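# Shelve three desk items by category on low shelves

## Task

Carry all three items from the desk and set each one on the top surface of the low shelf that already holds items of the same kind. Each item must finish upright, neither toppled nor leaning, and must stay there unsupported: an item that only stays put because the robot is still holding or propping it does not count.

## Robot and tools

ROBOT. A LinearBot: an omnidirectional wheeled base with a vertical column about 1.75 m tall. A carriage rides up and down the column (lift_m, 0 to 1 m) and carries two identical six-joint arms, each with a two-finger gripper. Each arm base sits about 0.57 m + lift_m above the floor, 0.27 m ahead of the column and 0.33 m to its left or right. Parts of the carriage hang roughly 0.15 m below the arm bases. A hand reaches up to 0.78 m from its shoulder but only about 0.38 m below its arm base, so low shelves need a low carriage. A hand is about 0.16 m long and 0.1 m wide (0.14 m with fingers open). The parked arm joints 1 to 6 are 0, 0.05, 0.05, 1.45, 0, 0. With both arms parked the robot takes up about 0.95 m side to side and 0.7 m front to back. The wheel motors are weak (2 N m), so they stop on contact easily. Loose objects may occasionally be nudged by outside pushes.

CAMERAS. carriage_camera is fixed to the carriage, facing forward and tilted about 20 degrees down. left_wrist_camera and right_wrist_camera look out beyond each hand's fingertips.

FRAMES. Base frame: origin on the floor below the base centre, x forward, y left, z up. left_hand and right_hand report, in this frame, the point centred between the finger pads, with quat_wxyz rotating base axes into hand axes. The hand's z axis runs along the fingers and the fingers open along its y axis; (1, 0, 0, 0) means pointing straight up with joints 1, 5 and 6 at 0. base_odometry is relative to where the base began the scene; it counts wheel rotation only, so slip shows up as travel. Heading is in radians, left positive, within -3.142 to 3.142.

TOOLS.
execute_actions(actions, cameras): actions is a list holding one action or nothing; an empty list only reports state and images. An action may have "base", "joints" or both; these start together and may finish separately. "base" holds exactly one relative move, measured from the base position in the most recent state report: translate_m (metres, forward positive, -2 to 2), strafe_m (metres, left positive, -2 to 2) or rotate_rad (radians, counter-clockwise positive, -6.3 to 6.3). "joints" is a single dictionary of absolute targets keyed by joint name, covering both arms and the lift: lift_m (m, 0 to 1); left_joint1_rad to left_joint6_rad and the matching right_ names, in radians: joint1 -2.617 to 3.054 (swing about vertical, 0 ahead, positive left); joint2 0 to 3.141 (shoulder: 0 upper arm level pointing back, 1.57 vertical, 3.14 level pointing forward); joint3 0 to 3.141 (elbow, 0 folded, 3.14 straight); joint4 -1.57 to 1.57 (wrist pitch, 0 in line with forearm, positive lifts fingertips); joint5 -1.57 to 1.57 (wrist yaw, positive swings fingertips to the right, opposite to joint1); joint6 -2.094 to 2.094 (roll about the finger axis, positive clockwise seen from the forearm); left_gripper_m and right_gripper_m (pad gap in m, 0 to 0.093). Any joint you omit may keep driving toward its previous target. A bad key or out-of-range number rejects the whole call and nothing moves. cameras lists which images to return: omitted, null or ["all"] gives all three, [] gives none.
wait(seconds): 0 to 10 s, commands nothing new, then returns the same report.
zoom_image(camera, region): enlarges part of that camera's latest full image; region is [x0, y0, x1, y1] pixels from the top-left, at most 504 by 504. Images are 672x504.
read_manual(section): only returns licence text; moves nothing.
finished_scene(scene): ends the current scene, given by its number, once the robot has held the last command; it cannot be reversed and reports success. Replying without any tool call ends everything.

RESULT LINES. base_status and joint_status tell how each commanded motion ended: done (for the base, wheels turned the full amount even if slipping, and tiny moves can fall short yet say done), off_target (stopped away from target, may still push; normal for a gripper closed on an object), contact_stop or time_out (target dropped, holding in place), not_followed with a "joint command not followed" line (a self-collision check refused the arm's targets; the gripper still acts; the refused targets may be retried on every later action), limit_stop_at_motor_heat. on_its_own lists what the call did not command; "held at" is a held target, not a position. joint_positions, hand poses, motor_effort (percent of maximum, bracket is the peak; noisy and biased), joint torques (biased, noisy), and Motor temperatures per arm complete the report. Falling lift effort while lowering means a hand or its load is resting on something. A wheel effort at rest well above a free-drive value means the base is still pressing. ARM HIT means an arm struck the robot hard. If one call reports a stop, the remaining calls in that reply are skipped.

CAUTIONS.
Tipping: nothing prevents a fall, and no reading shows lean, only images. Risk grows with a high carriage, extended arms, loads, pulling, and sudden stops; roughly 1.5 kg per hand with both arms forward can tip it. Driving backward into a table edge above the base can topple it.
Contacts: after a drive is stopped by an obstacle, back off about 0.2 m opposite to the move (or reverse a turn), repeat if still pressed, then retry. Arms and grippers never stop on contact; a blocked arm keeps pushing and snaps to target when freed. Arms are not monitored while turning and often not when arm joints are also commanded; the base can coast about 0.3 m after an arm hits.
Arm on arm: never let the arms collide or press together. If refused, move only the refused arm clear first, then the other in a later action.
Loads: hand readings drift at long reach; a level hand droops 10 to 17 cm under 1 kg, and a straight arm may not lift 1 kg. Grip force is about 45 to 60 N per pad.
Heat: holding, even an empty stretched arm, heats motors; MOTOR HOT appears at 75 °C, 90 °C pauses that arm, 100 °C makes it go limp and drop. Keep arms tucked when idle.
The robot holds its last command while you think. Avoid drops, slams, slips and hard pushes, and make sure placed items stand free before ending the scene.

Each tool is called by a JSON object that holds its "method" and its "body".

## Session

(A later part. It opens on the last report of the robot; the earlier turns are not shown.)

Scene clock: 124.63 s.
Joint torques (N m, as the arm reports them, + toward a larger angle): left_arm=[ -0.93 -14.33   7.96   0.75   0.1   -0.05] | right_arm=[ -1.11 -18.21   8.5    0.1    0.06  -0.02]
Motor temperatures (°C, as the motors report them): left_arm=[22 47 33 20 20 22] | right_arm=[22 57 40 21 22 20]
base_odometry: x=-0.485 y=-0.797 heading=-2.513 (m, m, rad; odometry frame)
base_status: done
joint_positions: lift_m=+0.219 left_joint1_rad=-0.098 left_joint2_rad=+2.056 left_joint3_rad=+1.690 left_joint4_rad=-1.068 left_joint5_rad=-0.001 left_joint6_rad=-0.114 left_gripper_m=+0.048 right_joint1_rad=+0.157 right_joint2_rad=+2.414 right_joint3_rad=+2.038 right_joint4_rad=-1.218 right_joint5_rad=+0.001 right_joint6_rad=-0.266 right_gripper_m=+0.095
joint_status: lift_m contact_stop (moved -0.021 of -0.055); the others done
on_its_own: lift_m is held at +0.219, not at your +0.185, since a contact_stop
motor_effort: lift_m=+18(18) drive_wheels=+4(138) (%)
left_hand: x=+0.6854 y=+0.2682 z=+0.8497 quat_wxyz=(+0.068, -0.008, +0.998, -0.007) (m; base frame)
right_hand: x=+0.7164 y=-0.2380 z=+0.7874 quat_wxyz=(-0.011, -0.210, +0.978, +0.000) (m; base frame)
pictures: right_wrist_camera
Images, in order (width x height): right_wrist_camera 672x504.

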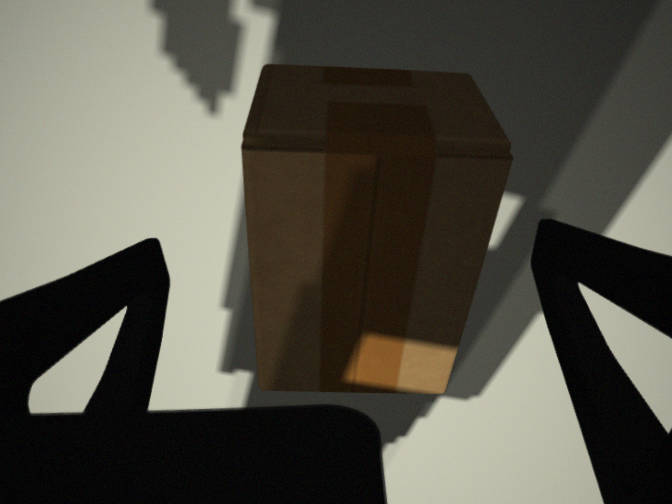

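{"method": "execute_actions", "body": {"actions": [{"joints":{"lift_m":0.27}}], "cameras": []}}

{"method": "execute_actions", "body": {"actions": [{"base":{"translate_m":-0.07},"joints":{"right_joint2_rad":2.72,"right_joint3_rad":2.55,"right_joint4_rad":-1.4,"right_joint1_rad":0.115}}]}}

Scene clock: 134.73 s.
Joint torques (N m, as the arm reports them, + toward a larger angle): left_arm=[ -0.94 -13.52   8.05   0.73   0.1   -0.05] | right_arm=[ -1.03 -17.11   8.64   0.12   0.07  -0.02]
Motor temperatures (°C, as the motors report them): left_arm=[22 48 33 20 20 22] | right_arm=[22 60 40 21 22 20]
base_odometry: x=-0.485 y=-0.797 heading=-2.513 (m, m, rad; odometry frame)
base_status: not commanded
joint_positions: lift_m=+0.270 left_joint1_rad=-0.098 left_joint2_rad=+2.047 left_joint3_rad=+1.690 left_joint4_rad=-1.067 left_joint5_rad=-0.001 left_joint6_rad=-0.114 left_gripper_m=+0.048 right_joint1_rad=+0.157 right_joint2_rad=+2.404 right_joint3_rad=+2.038 right_joint4_rad=-1.219 right_joint5_rad=+0.001 right_joint6_rad=-0.266 right_gripper_m=+0.095
joint_status: all done
motor_effort: lift_m=+20(28) drive_wheels=+2(4) (%)
left_hand: x=+0.6858 y=+0.2681 z=+0.9043 quat_wxyz=(+0.073, -0.008, +0.997, -0.007) (m; base frame)
right_hand: x=+0.7173 y=-0.2379 z=+0.8429 quat_wxyz=(-0.006, -0.210, +0.978, +0.000) (m; base frame)
pictures: none
No camera images: the call's "cameras" was empty. Leave "cameras" out to get every camera's image.

Scene clock: 136.07 s.
Joint torques (N m, as the arm reports them, + toward a larger angle): left_arm=[ -0.93 -13.58   7.99   0.71   0.09  -0.05] | right_arm=[ -0.48 -19.66   8.33   0.09   0.03   0.  ]
Motor temperatures (°C, as the motors report them): left_arm=[22 49 33 20 20 22] | right_arm=[22 60 41 21 22 20]
base_odometry: x=-0.429 y=-0.756 heading=-2.513 (m, m, rad; odometry frame)
base_status: done
joint_positions: lift_m=+0.270 left_joint1_rad=-0.100 left_joint2_rad=+2.047 left_joint3_rad=+1.690 left_joint4_rad=-1.067 left_joint5_rad=-0.001 left_joint6_rad=-0.114 left_gripper_m=+0.048 right_joint1_rad=+0.114 right_joint2_rad=+2.729 right_joint3_rad=+2.538 right_joint4_rad=-1.392 right_joint5_rad=+0.001 right_joint6_rad=-0.266 right_gripper_m=+0.095
joint_status: all done
motor_effort: lift_m=+20(20) drive_wheels=+8(37) (%)
left_hand: x=+0.6857 y=+0.2673 z=+0.9043 quat_wxyz=(+0.073, -0.007, +0.997, -0.007) (m; base frame)
right_hand: x=+0.7680 y=-0.2518 z=+0.8151 quat_wxyz=(-0.006, -0.189, +0.982, +0.000) (m; base frame)
pictures: carriage_camera, left_wrist_camera, right_wrist_camera
Images, in order (width x height): carriage_camera 672x504, left_wrist_camera 672x504, right_wrist_camera 672x504.

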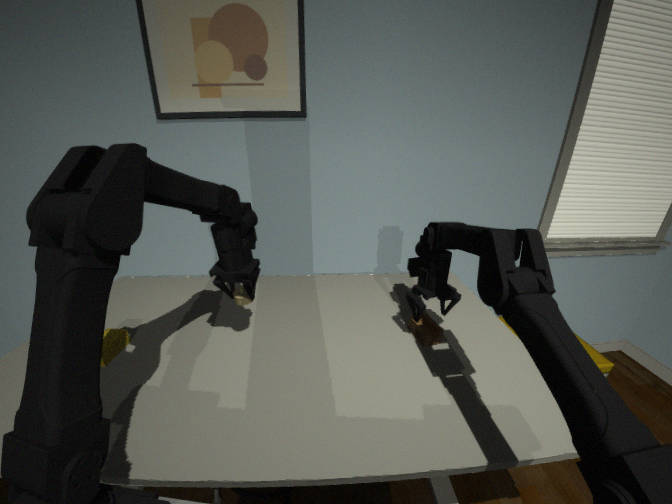

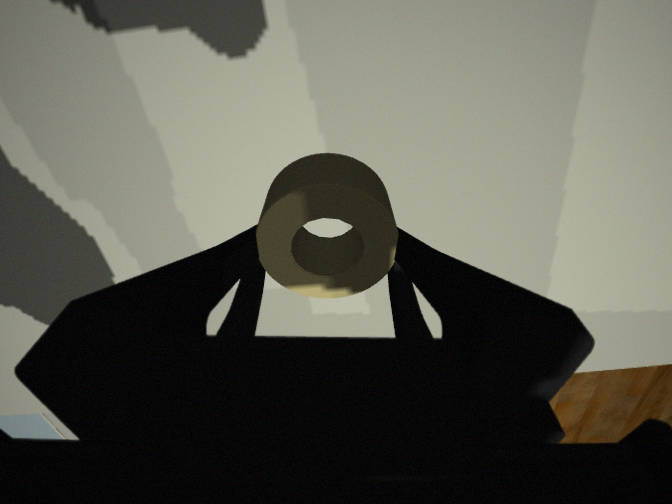

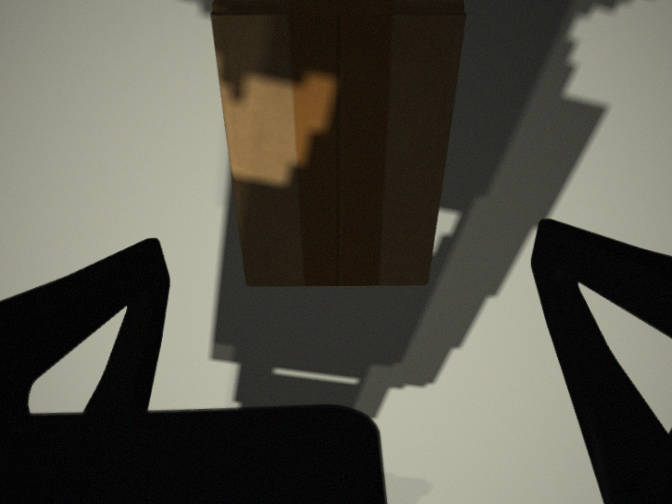

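{"method": "execute_actions", "body": {"actions": [{"joints":{"lift_m":0.232,"right_joint2_rad":2.77,"right_joint4_rad":-1.35}}]}}

Scene clock: 146.33 s.
Joint torques (N m, as the arm reports them, + toward a larger angle): left_arm=[ -0.94 -13.6    8.04   0.74   0.09  -0.06] | right_arm=[ -0.35 -20.84   8.4    0.17   0.02   0.  ]
Motor temperatures (°C, as the motors report them): left_arm=[22 49 33 21 20 22] | right_arm=[22 65 41 21 22 20]
base_odometry: x=-0.429 y=-0.756 heading=-2.513 (m, m, rad; odometry frame)
base_status: not commanded
joint_positions: lift_m=+0.232 left_joint1_rad=-0.100 left_joint2_rad=+2.049 left_joint3_rad=+1.690 left_joint4_rad=-1.068 left_joint5_rad=-0.001 left_joint6_rad=-0.114 left_gripper_m=+0.048 right_joint1_rad=+0.114 right_joint2_rad=+2.788 right_joint3_rad=+2.539 right_joint4_rad=-1.354 right_joint5_rad=+0.001 right_joint6_rad=-0.266 right_gripper_m=+0.095
joint_status: all done
motor_effort: lift_m=+16(24) drive_wheels=+8(8) (%)
left_hand: x=+0.6856 y=+0.2673 z=+0.8662 quat_wxyz=(+0.072, -0.007, +0.997, -0.007) (m; base frame)
right_hand: x=+0.7693 y=-0.2516 z=+0.7486 quat_wxyz=(-0.016, -0.189, +0.982, +0.000) (m; base frame)
pictures: carriage_camera, left_wrist_camera, right_wrist_camera
Images, in order (width x height): carriage_camera 672x504, left_wrist_camera 672x504, right_wrist_camera 672x504.

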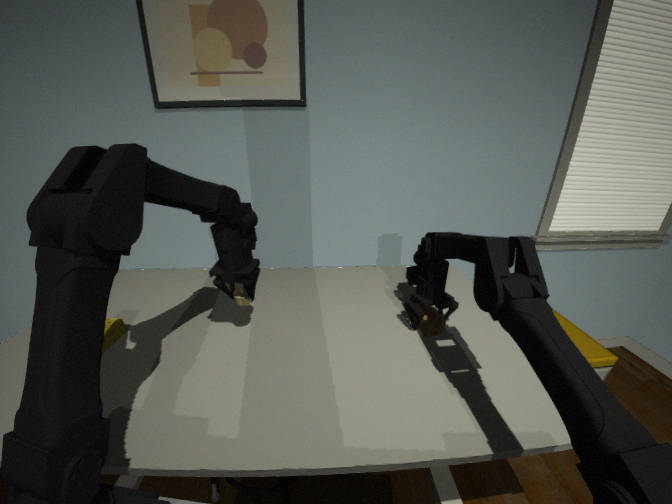

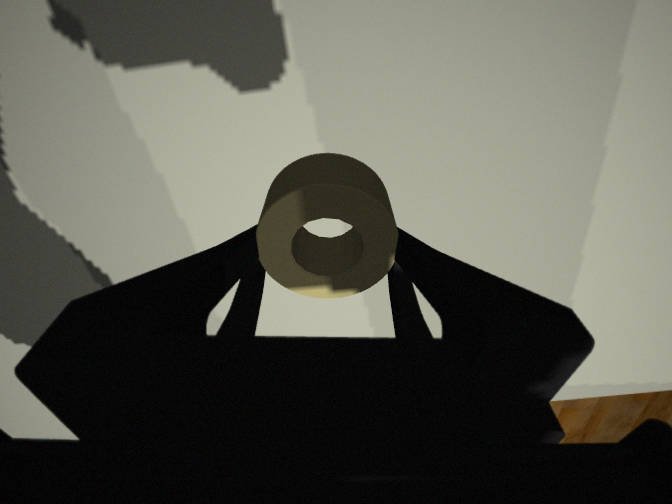

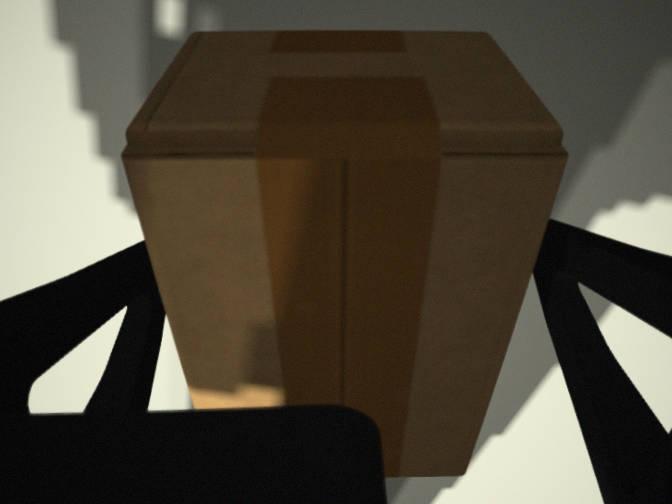

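{"method": "execute_actions", "body": {"actions": [{"joints":{"right_gripper_m":0}}], "cameras": []}}

{"method": "execute_actions", "body": {"actions": [{"joints":{"lift_m":0.36}}], "cameras": []}}

{"method": "execute_actions", "body": {"actions": [{"base":{"translate_m":-0.5},"joints":{"right_joint1_rad":0,"right_joint6_rad":0,"right_joint2_rad":1.9,"right_joint3_rad":1.3,"right_joint4_rad":-0.97,"left_joint1_rad":0,"left_joint6_rad":0,"left_joint2_rad":1.2,"left_joint3_rad":1.0,"left_joint4_rad":-1.0}}]}}

Scene clock: 158.17 s.
Joint torques (N m, as the arm reports them, + toward a larger angle): left_arm=[ -0.8  -13.65   7.99   0.75   0.09  -0.05] | right_arm=[ -0.45 -20.83   8.37   0.14   0.04  -0.01]
Motor temperatures (°C, as the motors report them): left_arm=[22 49 34 21 20 22] | right_arm=[22 70 41 21 22 20]
base_odometry: x=-0.429 y=-0.756 heading=-2.513 (m, m, rad; odometry frame)
base_status: not commanded
joint_positions: lift_m=+0.232 left_joint1_rad=-0.100 left_joint2_rad=+2.049 left_joint3_rad=+1.690 left_joint4_rad=-1.068 left_joint5_rad=-0.001 left_joint6_rad=-0.114 left_gripper_m=+0.048 right_joint1_rad=+0.114 right_joint2_rad=+2.788 right_joint3_rad=+2.539 right_joint4_rad=-1.354 right_joint5_rad=+0.001 right_joint6_rad=-0.266 right_gripper_m=+0.059
joint_status: right_gripper_m off_target (ended at +0.059, target +0.000)
motor_effort: lift_m=+15(16) drive_wheels=+8(8) (%)
left_hand: x=+0.6856 y=+0.2673 z=+0.8662 quat_wxyz=(+0.072, -0.007, +0.997, -0.007) (m; base frame)
right_hand: x=+0.7693 y=-0.2516 z=+0.7486 quat_wxyz=(-0.016, -0.189, +0.982, +0.000) (m; base frame)
pictures: none
No camera images: the call's "cameras" was empty. Leave "cameras" out to get every camera's image.

Scene clock: 159.20 s.
Joint torques (N m, as the arm reports them, + toward a larger angle): left_arm=[ -0.89 -13.55   8.01   0.77   0.1   -0.05] | right_arm=[ -0.51 -20.05   8.44   0.14   0.05   0.  ]
Motor temperatures (°C, as the motors report them): left_arm=[22 49 34 21 20 22] | right_arm=[22 71 41 21 22 20]
base_odometry: x=-0.429 y=-0.756 heading=-2.513 (m, m, rad; odometry frame)
base_status: not commanded
joint_positions: lift_m=+0.360 left_joint1_rad=-0.100 left_joint2_rad=+2.047 left_joint3_rad=+1.690 left_joint4_rad=-1.068 left_joint5_rad=-0.001 left_joint6_rad=-0.114 left_gripper_m=+0.048 right_joint1_rad=+0.114 right_joint2_rad=+2.779 right_joint3_rad=+2.539 right_joint4_rad=-1.353 right_joint5_rad=+0.001 right_joint6_rad=-0.266 right_gripper_m=+0.059
joint_status: all done
motor_effort: lift_m=+20(28) drive_wheels=+8(8) (%)
left_hand: x=+0.6856 y=+0.2673 z=+0.9944 quat_wxyz=(+0.072, -0.007, +0.997, -0.007) (m; base frame)
right_hand: x=+0.7709 y=-0.2514 z=+0.8804 quat_wxyz=(-0.011, -0.189, +0.982, +0.000) (m; base frame)
pictures: none
No camera images: the call's "cameras" was empty. Leave "cameras" out to get every camera's image.

Scene clock: 162.43 s.
Joint torques (N m, as the arm reports them, + toward a larger angle): left_arm=[-0.7  -6.08  5.87  1.3   0.12  0.09] | right_arm=[ -0.11 -13.9    6.72   0.14   0.05   0.06]
Motor temperatures (°C, as the motors report them): left_arm=[22 48 33 21 20 22] | right_arm=[22 70 41 21 22 20]
base_odometry: x=-0.025 y=-0.462 heading=-2.512 (m, m, rad; odometry frame)
base_status: done
joint_positions: lift_m=+0.360 left_joint1_rad=+0.004 left_joint2_rad=+1.213 left_joint3_rad=+1.022 left_joint4_rad=-0.994 left_joint5_rad=-0.003 left_joint6_rad=-0.007 left_gripper_m=+0.048 right_joint1_rad=-0.005 right_joint2_rad=+1.922 right_joint3_rad=+1.304 right_joint4_rad=-0.969 right_joint5_rad=+0.003 right_joint6_rad=-0.004 right_gripper_m=+0.059
joint_status: all done
motor_effort: lift_m=+20(20) drive_wheels=-12(47) (%)
left_hand: x=+0.5323 y=+0.3112 z=+1.0643 quat_wxyz=(+0.191, -0.006, +0.982, +0.001) (m; base frame)
right_hand: x=+0.6019 y=-0.3119 z=+0.9416 quat_wxyz=(-0.008, +0.001, +1.000, -0.001) (m; base frame)
pictures: carriage_camera, left_wrist_camera, right_wrist_camera
Images, in order (width x height): carriage_camera 672x504, left_wrist_camera 672x504, right_wrist_camera 672x504.

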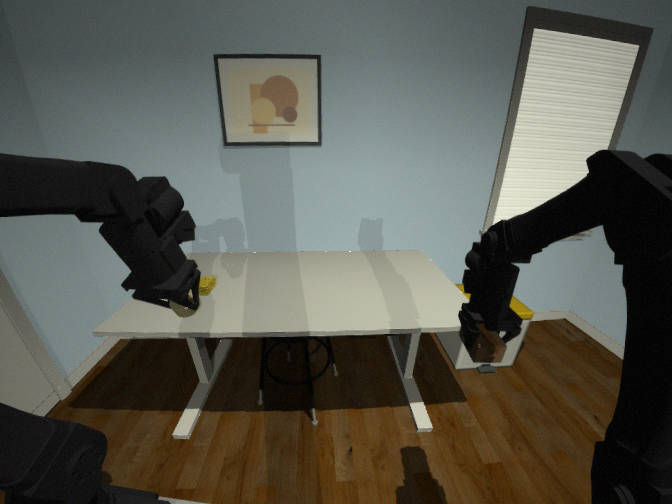

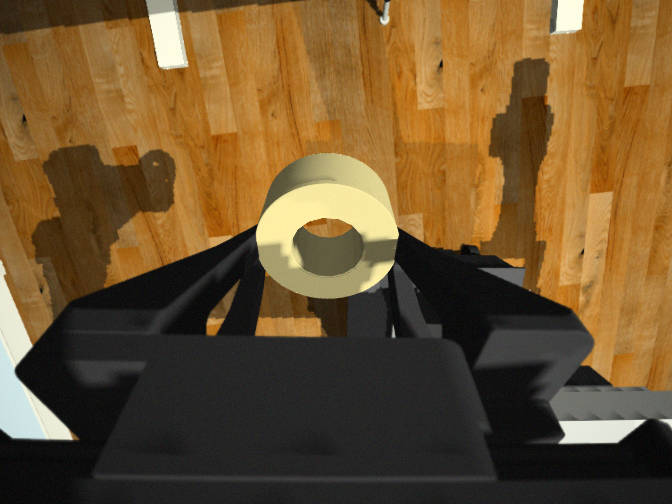

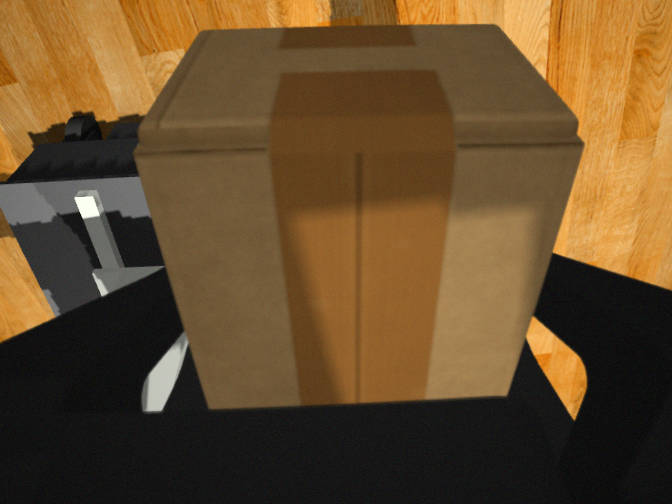

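{"method": "execute_actions", "body": {"actions": [{"base":{"rotate_rad":1.57},"joints":{"right_joint2_rad":1.2,"right_joint3_rad":1.0,"right_joint4_rad":-1.0,"left_joint2_rad":1.9,"left_joint3_rad":1.3,"left_joint4_rad":-0.97}}], "cameras": []}}

{"method": "execute_actions", "body": {"actions": [{"base":{"strafe_m":1.5}}], "cameras": ["carriage_camera"]}}

Scene clock: 176.13 s.
Joint torques (N m, as the arm reports them, + toward a larger angle): left_arm=[ -0.72 -11.14   6.85   0.32   0.11   0.09] | right_arm=[-0.02 -6.07  7.65  1.05  0.04  0.09]
Motor temperatures (°C, as the motors report them): left_arm=[22 44 33 21 20 22] | right_arm=[22 65 40 21 22 20]
base_odometry: x=-0.025 y=-0.462 heading=-0.943 (m, m, rad; odometry frame)
base_status: done
joint_positions: lift_m=+0.360 left_joint1_rad=+0.005 left_joint2_rad=+1.896 left_joint3_rad=+1.297 left_joint4_rad=-0.958 left_joint5_rad=-0.001 left_joint6_rad=-0.007 left_gripper_m=+0.048 right_joint1_rad=-0.005 right_joint2_rad=+1.210 right_joint3_rad=+1.005 right_joint4_rad=-1.003 right_joint5_rad=+0.003 right_joint6_rad=-0.004 right_gripper_m=+0.059
joint_status: all done
motor_effort: lift_m=+20(20) drive_wheels=+16(53) (%)
left_hand: x=+0.6045 y=+0.3115 z=+0.9484 quat_wxyz=(+0.007, -0.006, +1.000, +0.001) (m; base frame)
right_hand: x=+0.5268 y=-0.3115 z=+1.0586 quat_wxyz=(+0.180, +0.001, +0.984, -0.002) (m; base frame)
pictures: none
No camera images: the call's "cameras" was empty. Leave "cameras" out to get every camera's image.

Scene clock: 181.53 s.
Joint torques (N m, as the arm reports them, + toward a larger angle): left_arm=[ -0.51 -11.15   6.84   0.32   0.1    0.09] | right_arm=[-0.13 -5.95  7.72  1.08  0.04  0.06]
Motor temperatures (°C, as the motors report them): left_arm=[22 44 33 21 20 22] | right_arm=[22 61 40 22 22 20]
base_odometry: x=+1.188 y=+0.420 heading=-0.942 (m, m, rad; odometry frame)
base_status: done
joint_positions: lift_m=+0.360 left_joint1_rad=+0.001 left_joint2_rad=+1.896 left_joint3_rad=+1.297 left_joint4_rad=-0.959 left_joint5_rad=-0.001 left_joint6_rad=-0.007 left_gripper_m=+0.048 right_joint1_rad=-0.005 right_joint2_rad=+1.210 right_joint3_rad=+1.005 right_joint4_rad=-1.004 right_joint5_rad=+0.003 right_joint6_rad=-0.004 right_gripper_m=+0.059
joint_status: not commanded
motor_effort: lift_m=+20(20) drive_wheels=-15(46) (%)
left_hand: x=+0.6043 y=+0.3102 z=+0.9484 quat_wxyz=(+0.007, -0.004, +1.000, +0.001) (m; base frame)
right_hand: x=+0.5266 y=-0.3115 z=+1.0585 quat_wxyz=(+0.180, +0.001, +0.984, -0.002) (m; base frame)
pictures: carriage_camera
Images, in order (width x height): carriage_camera 672x504.

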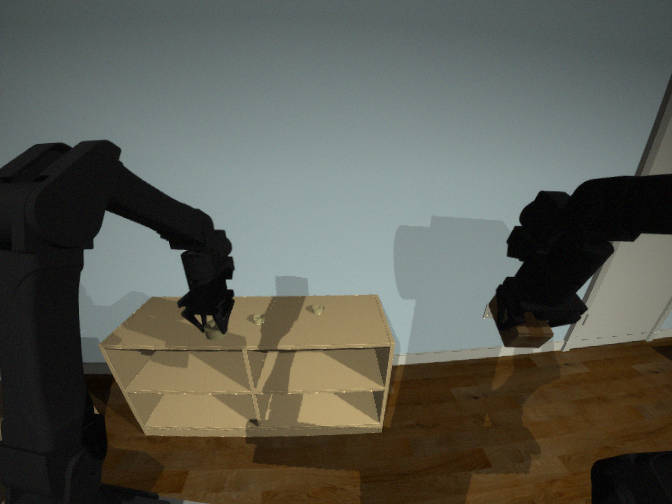

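{"method": "execute_actions", "body": {"actions": [{"base":{"strafe_m":0.15},"joints":{"left_joint1_rad":0.4}}], "cameras": []}}

{"method": "execute_actions", "body": {"actions": [{"base":{"translate_m":0.45},"joints":{"lift_m":0.15}}], "cameras": ["carriage_camera"]}}

Scene clock: 194.53 s.
Joint torques (N m, as the arm reports them, + toward a larger angle): left_arm=[ -0.68 -11.17   6.86   0.33   0.09   0.08] | right_arm=[-0.1  -5.93  7.73  1.02  0.04  0.07]
Motor temperatures (°C, as the motors report them): left_arm=[22 43 33 21 20 22] | right_arm=[22 54 40 22 22 20]
base_odometry: x=+1.309 y=+0.509 heading=-0.941 (m, m, rad; odometry frame)
base_status: done
joint_positions: lift_m=+0.360 left_joint1_rad=+0.403 left_joint2_rad=+1.896 left_joint3_rad=+1.297 left_joint4_rad=-0.960 left_joint5_rad=-0.001 left_joint6_rad=-0.007 left_gripper_m=+0.048 right_joint1_rad=-0.005 right_joint2_rad=+1.210 right_joint3_rad=+1.005 right_joint4_rad=-1.005 right_joint5_rad=+0.003 right_joint6_rad=-0.004 right_gripper_m=+0.059
joint_status: all done
motor_effort: lift_m=+20(20) drive_wheels=-15(41) (%)
left_hand: x=+0.5763 y=+0.4447 z=+0.9483 quat_wxyz=(+0.006, -0.204, +0.979, +0.002) (m; base frame)
right_hand: x=+0.5264 y=-0.3115 z=+1.0585 quat_wxyz=(+0.180, +0.001, +0.984, -0.002) (m; base frame)
pictures: none
No camera images: the call's "cameras" was empty. Leave "cameras" out to get every camera's image.

Scene clock: 197.60 s.
Joint torques (N m, as the arm reports them, + toward a larger angle): left_arm=[ -0.69 -10.93   6.85   0.35   0.11   0.09] | right_arm=[-0.04 -5.84  8.07  1.09  0.05  0.08]
Motor temperatures (°C, as the motors report them): left_arm=[22 43 33 21 20 22] | right_arm=[22 53 40 23 22 20]
base_odometry: x=+1.575 y=+0.146 heading=-0.940 (m, m, rad; odometry frame)
base_status: done
joint_positions: lift_m=+0.150 left_joint1_rad=+0.403 left_joint2_rad=+1.893 left_joint3_rad=+1.297 left_joint4_rad=-0.962 left_joint5_rad=-0.001 left_joint6_rad=-0.007 left_gripper_m=+0.048 right_joint1_rad=-0.005 right_joint2_rad=+1.210 right_joint3_rad=+1.002 right_joint4_rad=-1.011 right_joint5_rad=+0.002 right_joint6_rad=-0.004 right_gripper_m=+0.059
joint_status: all done
motor_effort: lift_m=+15(17) drive_wheels=-13(38) (%)
left_hand: x=+0.5761 y=+0.4444 z=+0.7397 quat_wxyz=(+0.006, -0.203, +0.979, +0.002) (m; base frame)
right_hand: x=+0.5242 y=-0.3115 z=+0.8472 quat_wxyz=(+0.175, +0.001, +0.985, -0.002) (m; base frame)
pictures: carriage_camera
Images, in order (width x height): carriage_camera 672x504.

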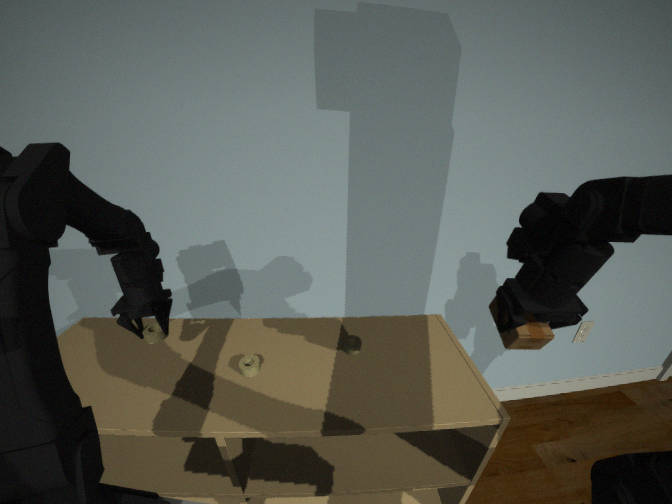

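{"method": "execute_actions", "body": {"actions": [{"base":{"translate_m":0.04},"joints":{"lift_m":0.055}}], "cameras": ["carriage_camera","left_wrist_camera"]}}

{"method": "execute_actions", "body": {"actions": [{"joints":{"lift_m":0.04}}], "cameras": ["left_wrist_camera"]}}

Scene clock: 210.17 s.
Joint torques (N m, as the arm reports them, + toward a larger angle): left_arm=[ -0.5  -10.96   6.82   0.38   0.09   0.09] | right_arm=[-0.12 -6.08  8.11  1.14  0.07  0.06]
Motor temperatures (°C, as the motors report them): left_arm=[22 43 33 20 20 22] | right_arm=[22 48 40 23 22 20]
base_odometry: x=+1.599 y=+0.113 heading=-0.939 (m, m, rad; odometry frame)
base_status: done
joint_positions: lift_m=+0.055 left_joint1_rad=+0.402 left_joint2_rad=+1.894 left_joint3_rad=+1.297 left_joint4_rad=-0.963 left_joint5_rad=-0.001 left_joint6_rad=-0.007 left_gripper_m=+0.048 right_joint1_rad=-0.005 right_joint2_rad=+1.210 right_joint3_rad=+1.002 right_joint4_rad=-1.011 right_joint5_rad=+0.002 right_joint6_rad=-0.004 right_gripper_m=+0.059
joint_status: all done
motor_effort: lift_m=+16(16) drive_wheels=-9(40) (%)
left_hand: x=+0.5760 y=+0.4441 z=+0.6445 quat_wxyz=(+0.005, -0.203, +0.979, +0.002) (m; base frame)
right_hand: x=+0.5240 y=-0.3115 z=+0.7521 quat_wxyz=(+0.174, +0.001, +0.985, -0.002) (m; base frame)
pictures: carriage_camera, left_wrist_camera
Images, in order (width x height): carriage_camera 672x504, left_wrist_camera 672x504.

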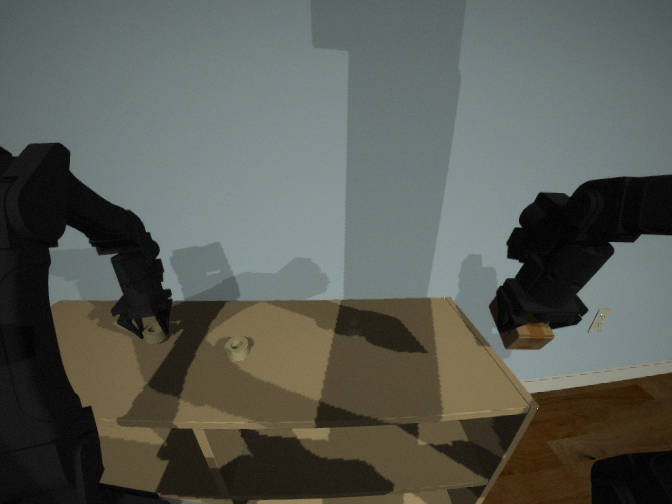

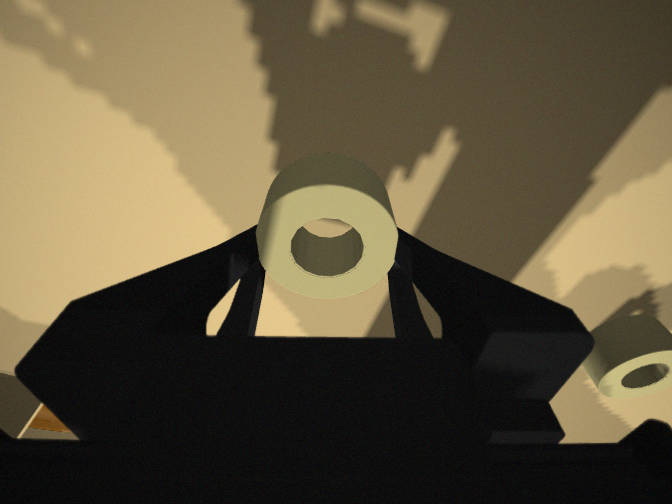

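Scene clock: 210.73 s.
Joint torques (N m, as the arm reports them, + toward a larger angle): left_arm=[ -0.65 -10.44   6.62   0.42   0.1    0.08] | right_arm=[-0.14 -6.01  8.22  1.09  0.05  0.08]
Motor temperatures (°C, as the motors report them): left_arm=[22 43 33 20 20 22] | right_arm=[22 48 40 23 22 20]
base_odometry: x=+1.599 y=+0.113 heading=-0.939 (m, m, rad; odometry frame)
base_status: not commanded
joint_positions: lift_m=+0.040 left_joint1_rad=+0.402 left_joint2_rad=+1.888 left_joint3_rad=+1.300 left_joint4_rad=-0.965 left_joint5_rad=-0.001 left_joint6_rad=-0.006 left_gripper_m=+0.048 right_joint1_rad=-0.005 right_joint2_rad=+1.210 right_joint3_rad=+1.000 right_joint4_rad=-1.011 right_joint5_rad=+0.003 right_joint6_rad=-0.004 right_gripper_m=+0.059
joint_status: all done
motor_effort: lift_m=+14(16) drive_wheels=-9(14) (%)
left_hand: x=+0.5769 y=+0.4444 z=+0.6323 quat_wxyz=(+0.009, -0.203, +0.979, +0.002) (m; base frame)
right_hand: x=+0.5237 y=-0.3115 z=+0.7367 quat_wxyz=(+0.174, +0.001, +0.985, -0.002) (m; base frame)
pictures: left_wrist_camera
Images, in order (width x height): left_wrist_camera 672x504.

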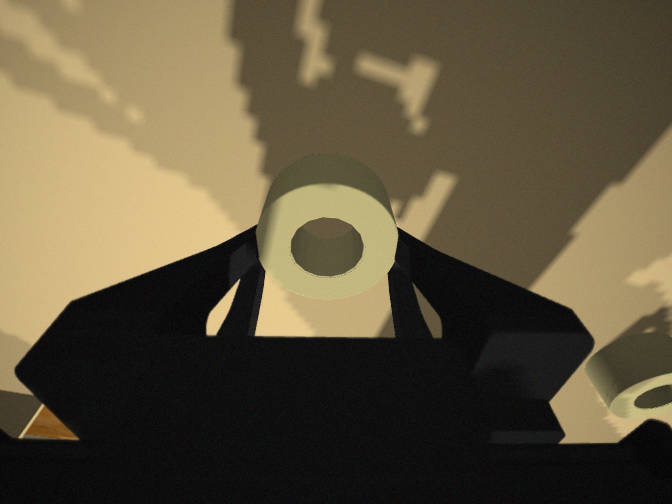

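{"method": "execute_actions", "body": {"actions": [{"joints":{"left_gripper_m":0.085}}], "cameras": []}}

{"method": "execute_actions", "body": {"actions": [{"joints":{"lift_m":0.3}}], "cameras": ["carriage_camera"]}}

{"method": "execute_actions", "body": {"actions": [{"base":{"translate_m":-0.9},"joints":{"left_joint1_rad":0,"left_joint2_rad":1.2,"left_joint3_rad":1.0,"left_joint4_rad":-1.0,"left_gripper_m":0.093}}], "cameras": []}}

{"method": "execute_actions", "body": {"actions": [{"base":{"rotate_rad":1.57}}], "cameras": ["carriage_camera"]}}

Scene clock: 222.37 s.
Joint torques (N m, as the arm reports them, + toward a larger angle): left_arm=[ -0.55 -10.64   6.6    0.41   0.11   0.08] | right_arm=[-0.23 -6.07  8.2   1.1   0.06  0.07]
Motor temperatures (°C, as the motors report them): left_arm=[22 42 32 20 20 22] | right_arm=[22 45 41 24 22 20]
base_odometry: x=+1.599 y=+0.113 heading=-0.939 (m, m, rad; odometry frame)
base_status: not commanded
joint_positions: lift_m=+0.040 left_joint1_rad=+0.402 left_joint2_rad=+1.888 left_joint3_rad=+1.300 left_joint4_rad=-0.965 left_joint5_rad=-0.001 left_joint6_rad=-0.006 left_gripper_m=+0.085 right_joint1_rad=-0.005 right_joint2_rad=+1.210 right_joint3_rad=+1.000 right_joint4_rad=-1.011 right_joint5_rad=+0.003 right_joint6_rad=-0.004 right_gripper_m=+0.059
joint_status: all done
motor_effort: lift_m=+14(14) drive_wheels=-8(9) (%)
left_hand: x=+0.5769 y=+0.4444 z=+0.6323 quat_wxyz=(+0.009, -0.203, +0.979, +0.002) (m; base frame)
right_hand: x=+0.5237 y=-0.3115 z=+0.7367 quat_wxyz=(+0.174, +0.001, +0.985, -0.002) (m; base frame)
pictures: none
No camera images: the call's "cameras" was empty. Leave "cameras" out to get every camera's image.

Scene clock: 224.07 s.
Joint torques (N m, as the arm reports them, + toward a larger angle): left_arm=[ -0.63 -10.77   6.61   0.43   0.12   0.08] | right_arm=[-0.08 -5.92  8.11  1.14  0.05  0.06]
Motor temperatures (°C, as the motors report them): left_arm=[22 42 32 20 20 22] | right_arm=[22 45 41 24 22 20]
base_odometry: x=+1.599 y=+0.113 heading=-0.939 (m, m, rad; odometry frame)
base_status: not commanded
joint_positions: lift_m=+0.300 left_joint1_rad=+0.402 left_joint2_rad=+1.892 left_joint3_rad=+1.300 left_joint4_rad=-0.966 left_joint5_rad=-0.001 left_joint6_rad=-0.006 left_gripper_m=+0.085 right_joint1_rad=-0.005 right_joint2_rad=+1.210 right_joint3_rad=+1.000 right_joint4_rad=-1.011 right_joint5_rad=+0.003 right_joint6_rad=-0.004 right_gripper_m=+0.059
joint_status: all done
motor_effort: lift_m=+20(22) drive_wheels=-8(9) (%)
left_hand: x=+0.5766 y=+0.4443 z=+0.8904 quat_wxyz=(+0.007, -0.203, +0.979, +0.002) (m; base frame)
right_hand: x=+0.5236 y=-0.3115 z=+0.9959 quat_wxyz=(+0.173, +0.001, +0.985, -0.002) (m; base frame)
pictures: carriage_camera
Images, in order (width x height): carriage_camera 672x504.

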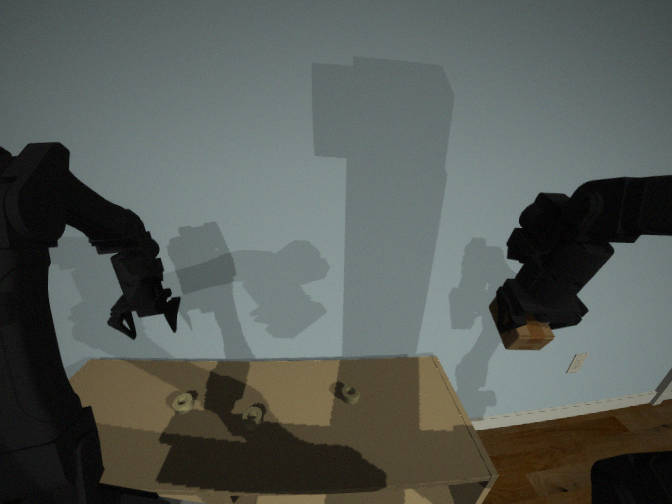

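Scene clock: 228.27 s.
Joint torques (N m, as the arm reports them, + toward a larger angle): left_arm=[-0.53 -5.61  5.72  1.23  0.08  0.08] | right_arm=[-0.17 -5.94  8.24  1.06  0.05  0.07]
Motor temperatures (°C, as the motors report them): left_arm=[22 41 32 21 20 22] | right_arm=[22 44 41 24 22 20]
base_odometry: x=+1.068 y=+0.840 heading=-0.939 (m, m, rad; odometry frame)
base_status: done
joint_positions: lift_m=+0.300 left_joint1_rad=+0.001 left_joint2_rad=+1.209 left_joint3_rad=+1.023 left_joint4_rad=-0.986 left_joint5_rad=+0.002 left_joint6_rad=-0.006 left_gripper_m=+0.093 right_joint1_rad=-0.005 right_joint2_rad=+1.210 right_joint3_rad=+1.000 right_joint4_rad=-1.010 right_joint5_rad=+0.003 right_joint6_rad=-0.004 right_gripper_m=+0.059
joint_status: all done
motor_effort: lift_m=+21(21) drive_wheels=-5(60) (%)
left_hand: x=+0.5344 y=+0.3097 z=+1.0064 quat_wxyz=(+0.198, -0.003, +0.980, -0.001) (m; base frame)
right_hand: x=+0.5240 y=-0.3115 z=+0.9961 quat_wxyz=(+0.174, +0.001, +0.985, -0.002) (m; base frame)
pictures: none
No camera images: the call's "cameras" was empty. Leave "cameras" out to get every camera's image.

Scene clock: 231.37 s.
Joint torques (N m, as the arm reports them, + toward a larger angle): left_arm=[-0.52 -5.6   5.98  1.23  0.09  0.08] | right_arm=[-0.08 -5.91  8.26  1.05  0.05  0.11]
Motor temperatures (°C, as the motors report them): left_arm=[22 41 32 21 20 22] | right_arm=[22 43 41 24 22 20]
base_odometry: x=+1.068 y=+0.840 heading=+0.630 (m, m, rad; odometry frame)
base_status: done
joint_positions: lift_m=+0.300 left_joint1_rad=+0.001 left_joint2_rad=+1.209 left_joint3_rad=+1.023 left_joint4_rad=-0.986 left_joint5_rad=+0.001 left_joint6_rad=-0.006 left_gripper_m=+0.093 right_joint1_rad=-0.005 right_joint2_rad=+1.210 right_joint3_rad=+1.000 right_joint4_rad=-1.009 right_joint5_rad=+0.003 right_joint6_rad=-0.004 right_gripper_m=+0.059
joint_status: not commanded
motor_effort: lift_m=+21(21) drive_wheels=+15(51) (%)
left_hand: x=+0.5344 y=+0.3099 z=+1.0064 quat_wxyz=(+0.198, -0.003, +0.980, -0.001) (m; base frame)
right_hand: x=+0.5242 y=-0.3115 z=+0.9961 quat_wxyz=(+0.175, +0.001, +0.985, -0.002) (m; base frame)
pictures: carriage_camera
Images, in order (width x height): carriage_camera 672x504.

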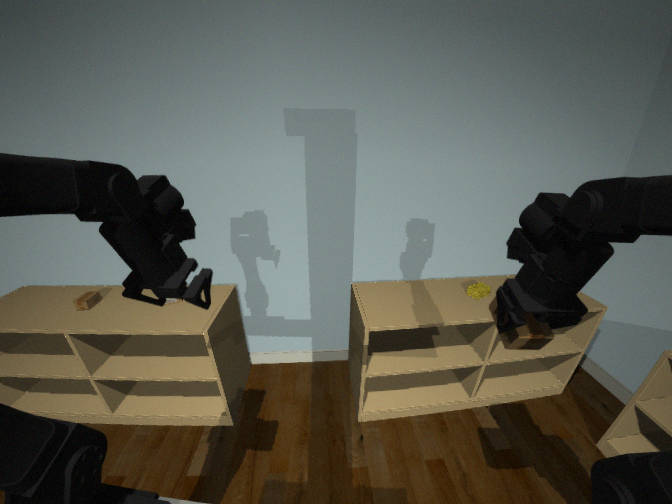

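{"method": "execute_actions", "body": {"actions": [{"base":{"strafe_m":1.0},"joints":{"right_joint2_rad":1.9,"right_joint3_rad":1.3,"right_joint4_rad":-0.97}}], "cameras": ["carriage_camera"]}}

Scene clock: 242.80 s.
Joint torques (N m, as the arm reports them, + toward a larger angle): left_arm=[-0.53 -5.55  5.87  1.21  0.07  0.08] | right_arm=[ -0.36 -12.12   7.9    0.15   0.08   0.06]
Motor temperatures (°C, as the motors report them): left_arm=[22 38 32 21 20 22] | right_arm=[22 43 41 23 22 20]
base_odometry: x=+0.478 y=+1.647 heading=+0.631 (m, m, rad; odometry frame)
base_status: done
joint_positions: lift_m=+0.300 left_joint1_rad=+0.001 left_joint2_rad=+1.209 left_joint3_rad=+1.023 left_joint4_rad=-0.986 left_joint5_rad=+0.001 left_joint6_rad=-0.006 left_gripper_m=+0.093 right_joint1_rad=-0.004 right_joint2_rad=+1.906 right_joint3_rad=+1.292 right_joint4_rad=-0.967 right_joint5_rad=+0.003 right_joint6_rad=-0.004 right_gripper_m=+0.059
joint_status: all done
motor_effort: lift_m=+21(21) drive_wheels=-14(49) (%)
left_hand: x=+0.5343 y=+0.3099 z=+1.0063 quat_wxyz=(+0.198, -0.003, +0.980, -0.001) (m; base frame)
right_hand: x=+0.5997 y=-0.3114 z=+0.8839 quat_wxyz=(-0.005, +0.000, +1.000, -0.001) (m; base frame)
pictures: carriage_camera
Images, in order (width x height): carriage_camera 672x504.

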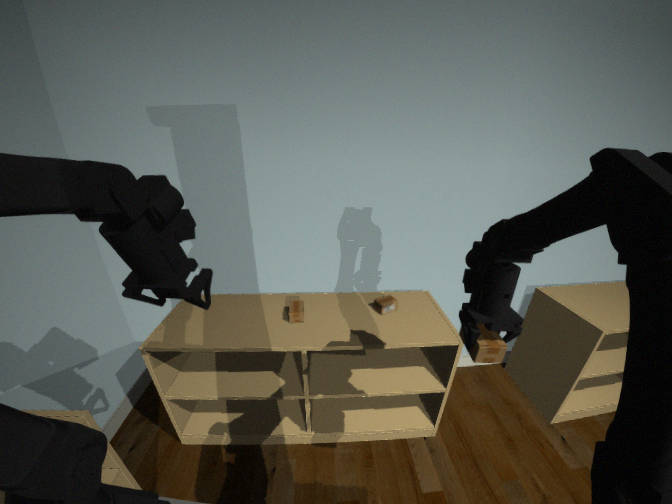

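{"method": "execute_actions", "body": {"actions": [{"base":{"strafe_m":0.15},"joints":{"right_joint1_rad":0.45,"right_joint6_rad":0.45}}], "cameras": []}}

{"method": "execute_actions", "body": {"actions": [{"base":{"translate_m":0.42},"joints":{"lift_m":0.15}}], "cameras": ["carriage_camera"]}}

Scene clock: 254.60 s.
Joint torques (N m, as the arm reports them, + toward a larger angle): left_arm=[-0.48 -5.65  5.93  1.23  0.09  0.08] | right_arm=[ -0.38 -12.22   7.82   0.12   0.09   0.07]
Motor temperatures (°C, as the motors report them): left_arm=[22 36 32 22 20 22] | right_arm=[22 44 41 23 22 20]
base_odometry: x=+0.389 y=+1.769 heading=+0.632 (m, m, rad; odometry frame)
base_status: done
joint_positions: lift_m=+0.300 left_joint1_rad=+0.001 left_joint2_rad=+1.209 left_joint3_rad=+1.023 left_joint4_rad=-0.987 left_joint5_rad=+0.001 left_joint6_rad=-0.006 left_gripper_m=+0.093 right_joint1_rad=+0.449 right_joint2_rad=+1.906 right_joint3_rad=+1.292 right_joint4_rad=-0.967 right_joint5_rad=+0.001 right_joint6_rad=+0.445 right_gripper_m=+0.059
joint_status: all done
motor_effort: lift_m=+20(20) drive_wheels=-14(41) (%)
left_hand: x=+0.5341 y=+0.3099 z=+1.0063 quat_wxyz=(+0.197, -0.003, +0.980, -0.001) (m; base frame)
right_hand: x=+0.5662 y=-0.1628 z=+0.8839 quat_wxyz=(-0.004, -0.002, +1.000, -0.003) (m; base frame)
pictures: none
No camera images: the call's "cameras" was empty. Leave "cameras" out to get every camera's image.

Scene clock: 257.57 s.
Joint torques (N m, as the arm reports them, + toward a larger angle): left_arm=[-0.52 -5.13  5.87  1.3   0.09  0.08] | right_arm=[ -0.44 -12.23   7.83   0.16   0.1    0.06]
Motor temperatures (°C, as the motors report them): left_arm=[22 36 32 22 20 22] | right_arm=[22 45 41 22 22 20]
base_odometry: x=+0.728 y=+2.017 heading=+0.633 (m, m, rad; odometry frame)
base_status: done
joint_positions: lift_m=+0.150 left_joint1_rad=+0.001 left_joint2_rad=+1.205 left_joint3_rad=+1.023 left_joint4_rad=-0.992 left_joint5_rad=+0.000 left_joint6_rad=-0.006 left_gripper_m=+0.093 right_joint1_rad=+0.449 right_joint2_rad=+1.906 right_joint3_rad=+1.292 right_joint4_rad=-0.969 right_joint5_rad=+0.001 right_joint6_rad=+0.445 right_gripper_m=+0.059
joint_status: all done
motor_effort: lift_m=+15(14) drive_wheels=-13(36) (%)
left_hand: x=+0.5328 y=+0.3100 z=+0.8574 quat_wxyz=(+0.197, -0.003, +0.980, -0.001) (m; base frame)
right_hand: x=+0.5657 y=-0.1630 z=+0.7343 quat_wxyz=(-0.005, -0.002, +1.000, -0.003) (m; base frame)
pictures: carriage_camera
Images, in order (width x height): carriage_camera 672x504.

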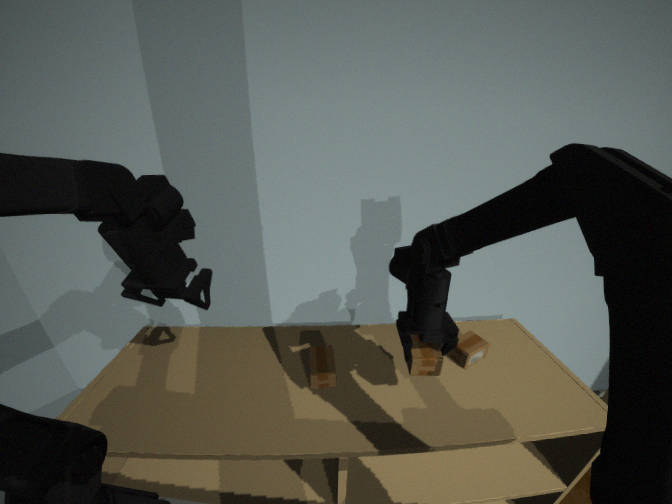

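{"method": "execute_actions", "body": {"actions": [{"base":{"translate_m":0.06},"joints":{"lift_m":0.085}}], "cameras": ["carriage_camera","right_wrist_camera"]}}

Scene clock: 264.97 s.
Joint torques (N m, as the arm reports them, + toward a larger angle): left_arm=[-0.54 -5.2   6.45  1.3   0.09  0.08] | right_arm=[ -0.41 -12.48   7.83   0.16   0.1    0.09]
Motor temperatures (°C, as the motors report them): left_arm=[22 35 32 22 20 22] | right_arm=[22 46 41 22 22 20]
base_odometry: x=+0.776 y=+2.053 heading=+0.634 (m, m, rad; odometry frame)
base_status: done
joint_positions: lift_m=+0.085 left_joint1_rad=+0.001 left_joint2_rad=+1.204 left_joint3_rad=+1.017 left_joint4_rad=-0.994 left_joint5_rad=+0.000 left_joint6_rad=-0.006 left_gripper_m=+0.093 right_joint1_rad=+0.449 right_joint2_rad=+1.908 right_joint3_rad=+1.292 right_joint4_rad=-0.969 right_joint5_rad=+0.000 right_joint6_rad=+0.445 right_gripper_m=+0.059
joint_status: all done
motor_effort: lift_m=+15(15) drive_wheels=-12(40) (%)
left_hand: x=+0.5311 y=+0.3100 z=+0.7904 quat_wxyz=(+0.193, -0.003, +0.981, -0.001) (m; base frame)
right_hand: x=+0.5654 y=-0.1630 z=+0.6686 quat_wxyz=(-0.007, -0.002, +1.000, -0.003) (m; base frame)
pictures: carriage_camera, right_wrist_camera
Images, in order (width x height): carriage_camera 672x504, right_wrist_camera 672x504.

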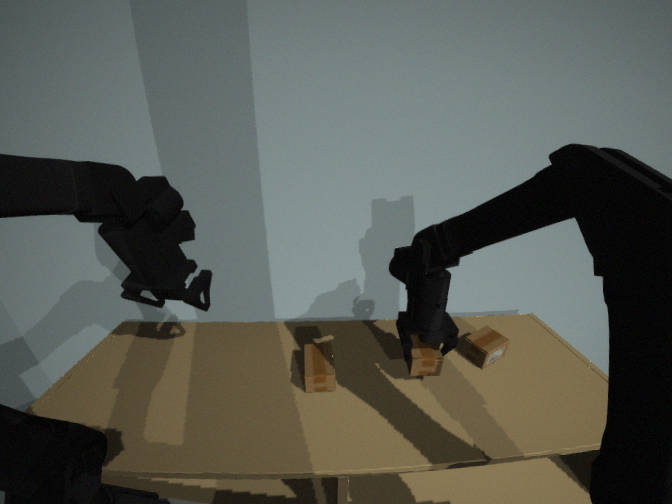

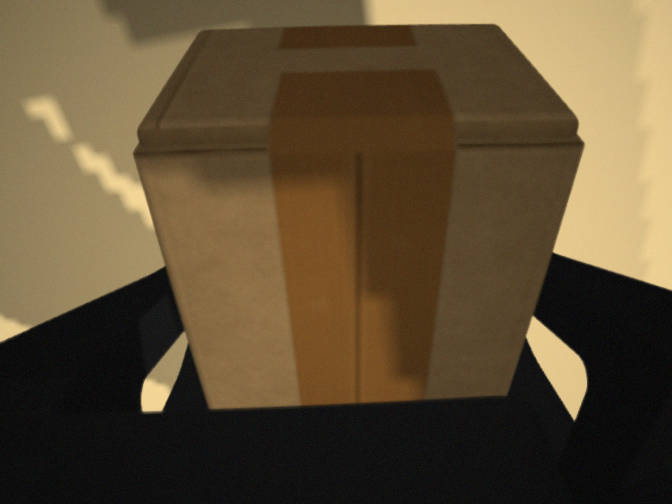

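{"method": "execute_actions", "body": {"actions": [{"joints":{"right_joint1_rad":0.56,"right_joint6_rad":0.56}}], "cameras": []}}

{"method": "execute_actions", "body": {"actions": [{"joints":{"lift_m":0.052}}], "cameras": ["carriage_camera"]}}

Scene clock: 270.13 s.
Joint torques (N m, as the arm reports them, + toward a larger angle): left_arm=[-0.46 -5.23  6.42  1.33  0.09  0.08] | right_arm=[ -0.95 -12.47   7.76   0.16   0.12   0.07]
Motor temperatures (°C, as the motors report them): left_arm=[22 34 32 22 20 22] | right_arm=[22 46 41 22 22 20]
base_odometry: x=+0.776 y=+2.053 heading=+0.634 (m, m, rad; odometry frame)
base_status: not commanded
joint_positions: lift_m=+0.085 left_joint1_rad=+0.001 left_joint2_rad=+1.204 left_joint3_rad=+1.017 left_joint4_rad=-0.994 left_joint5_rad=+0.000 left_joint6_rad=-0.006 left_gripper_m=+0.093 right_joint1_rad=+0.565 right_joint2_rad=+1.908 right_joint3_rad=+1.292 right_joint4_rad=-0.969 right_joint5_rad=-0.001 right_joint6_rad=+0.555 right_gripper_m=+0.059
joint_status: all done
motor_effort: lift_m=+15(15) drive_wheels=-11(12) (%)
left_hand: x=+0.5311 y=+0.3100 z=+0.7904 quat_wxyz=(+0.193, -0.003, +0.981, -0.001) (m; base frame)
right_hand: x=+0.5462 y=-0.1284 z=+0.6686 quat_wxyz=(-0.007, -0.005, +1.000, -0.004) (m; base frame)
pictures: none
No camera images: the call's "cameras" was empty. Leave "cameras" out to get every camera's image.

Scene clock: 270.77 s.
Joint torques (N m, as the arm reports them, + toward a larger angle): left_arm=[-0.53 -5.19  6.24  1.34  0.09  0.08] | right_arm=[ -0.94 -12.52   7.71   0.11   0.16   0.09]
Motor temperatures (°C, as the motors report them): left_arm=[22 34 32 22 20 22] | right_arm=[22 46 41 22 22 20]
base_odometry: x=+0.776 y=+2.053 heading=+0.634 (m, m, rad; odometry frame)
base_status: not commanded
joint_positions: lift_m=+0.052 left_joint1_rad=+0.001 left_joint2_rad=+1.204 left_joint3_rad=+1.017 left_joint4_rad=-0.995 left_joint5_rad=+0.000 left_joint6_rad=-0.006 left_gripper_m=+0.093 right_joint1_rad=+0.565 right_joint2_rad=+1.909 right_joint3_rad=+1.292 right_joint4_rad=-0.970 right_joint5_rad=-0.001 right_joint6_rad=+0.555 right_gripper_m=+0.059
joint_status: all done
motor_effort: lift_m=+15(24) drive_wheels=+5(12) (%)
left_hand: x=+0.5310 y=+0.3100 z=+0.7573 quat_wxyz=(+0.193, -0.003, +0.981, -0.001) (m; base frame)
right_hand: x=+0.5460 y=-0.1285 z=+0.6353 quat_wxyz=(-0.007, -0.005, +1.000, -0.004) (m; base frame)
pictures: carriage_camera
Images, in order (width x height): carriage_camera 672x504.

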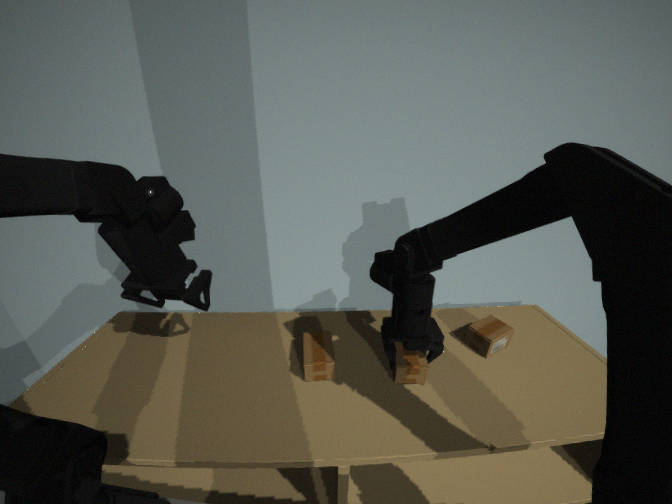

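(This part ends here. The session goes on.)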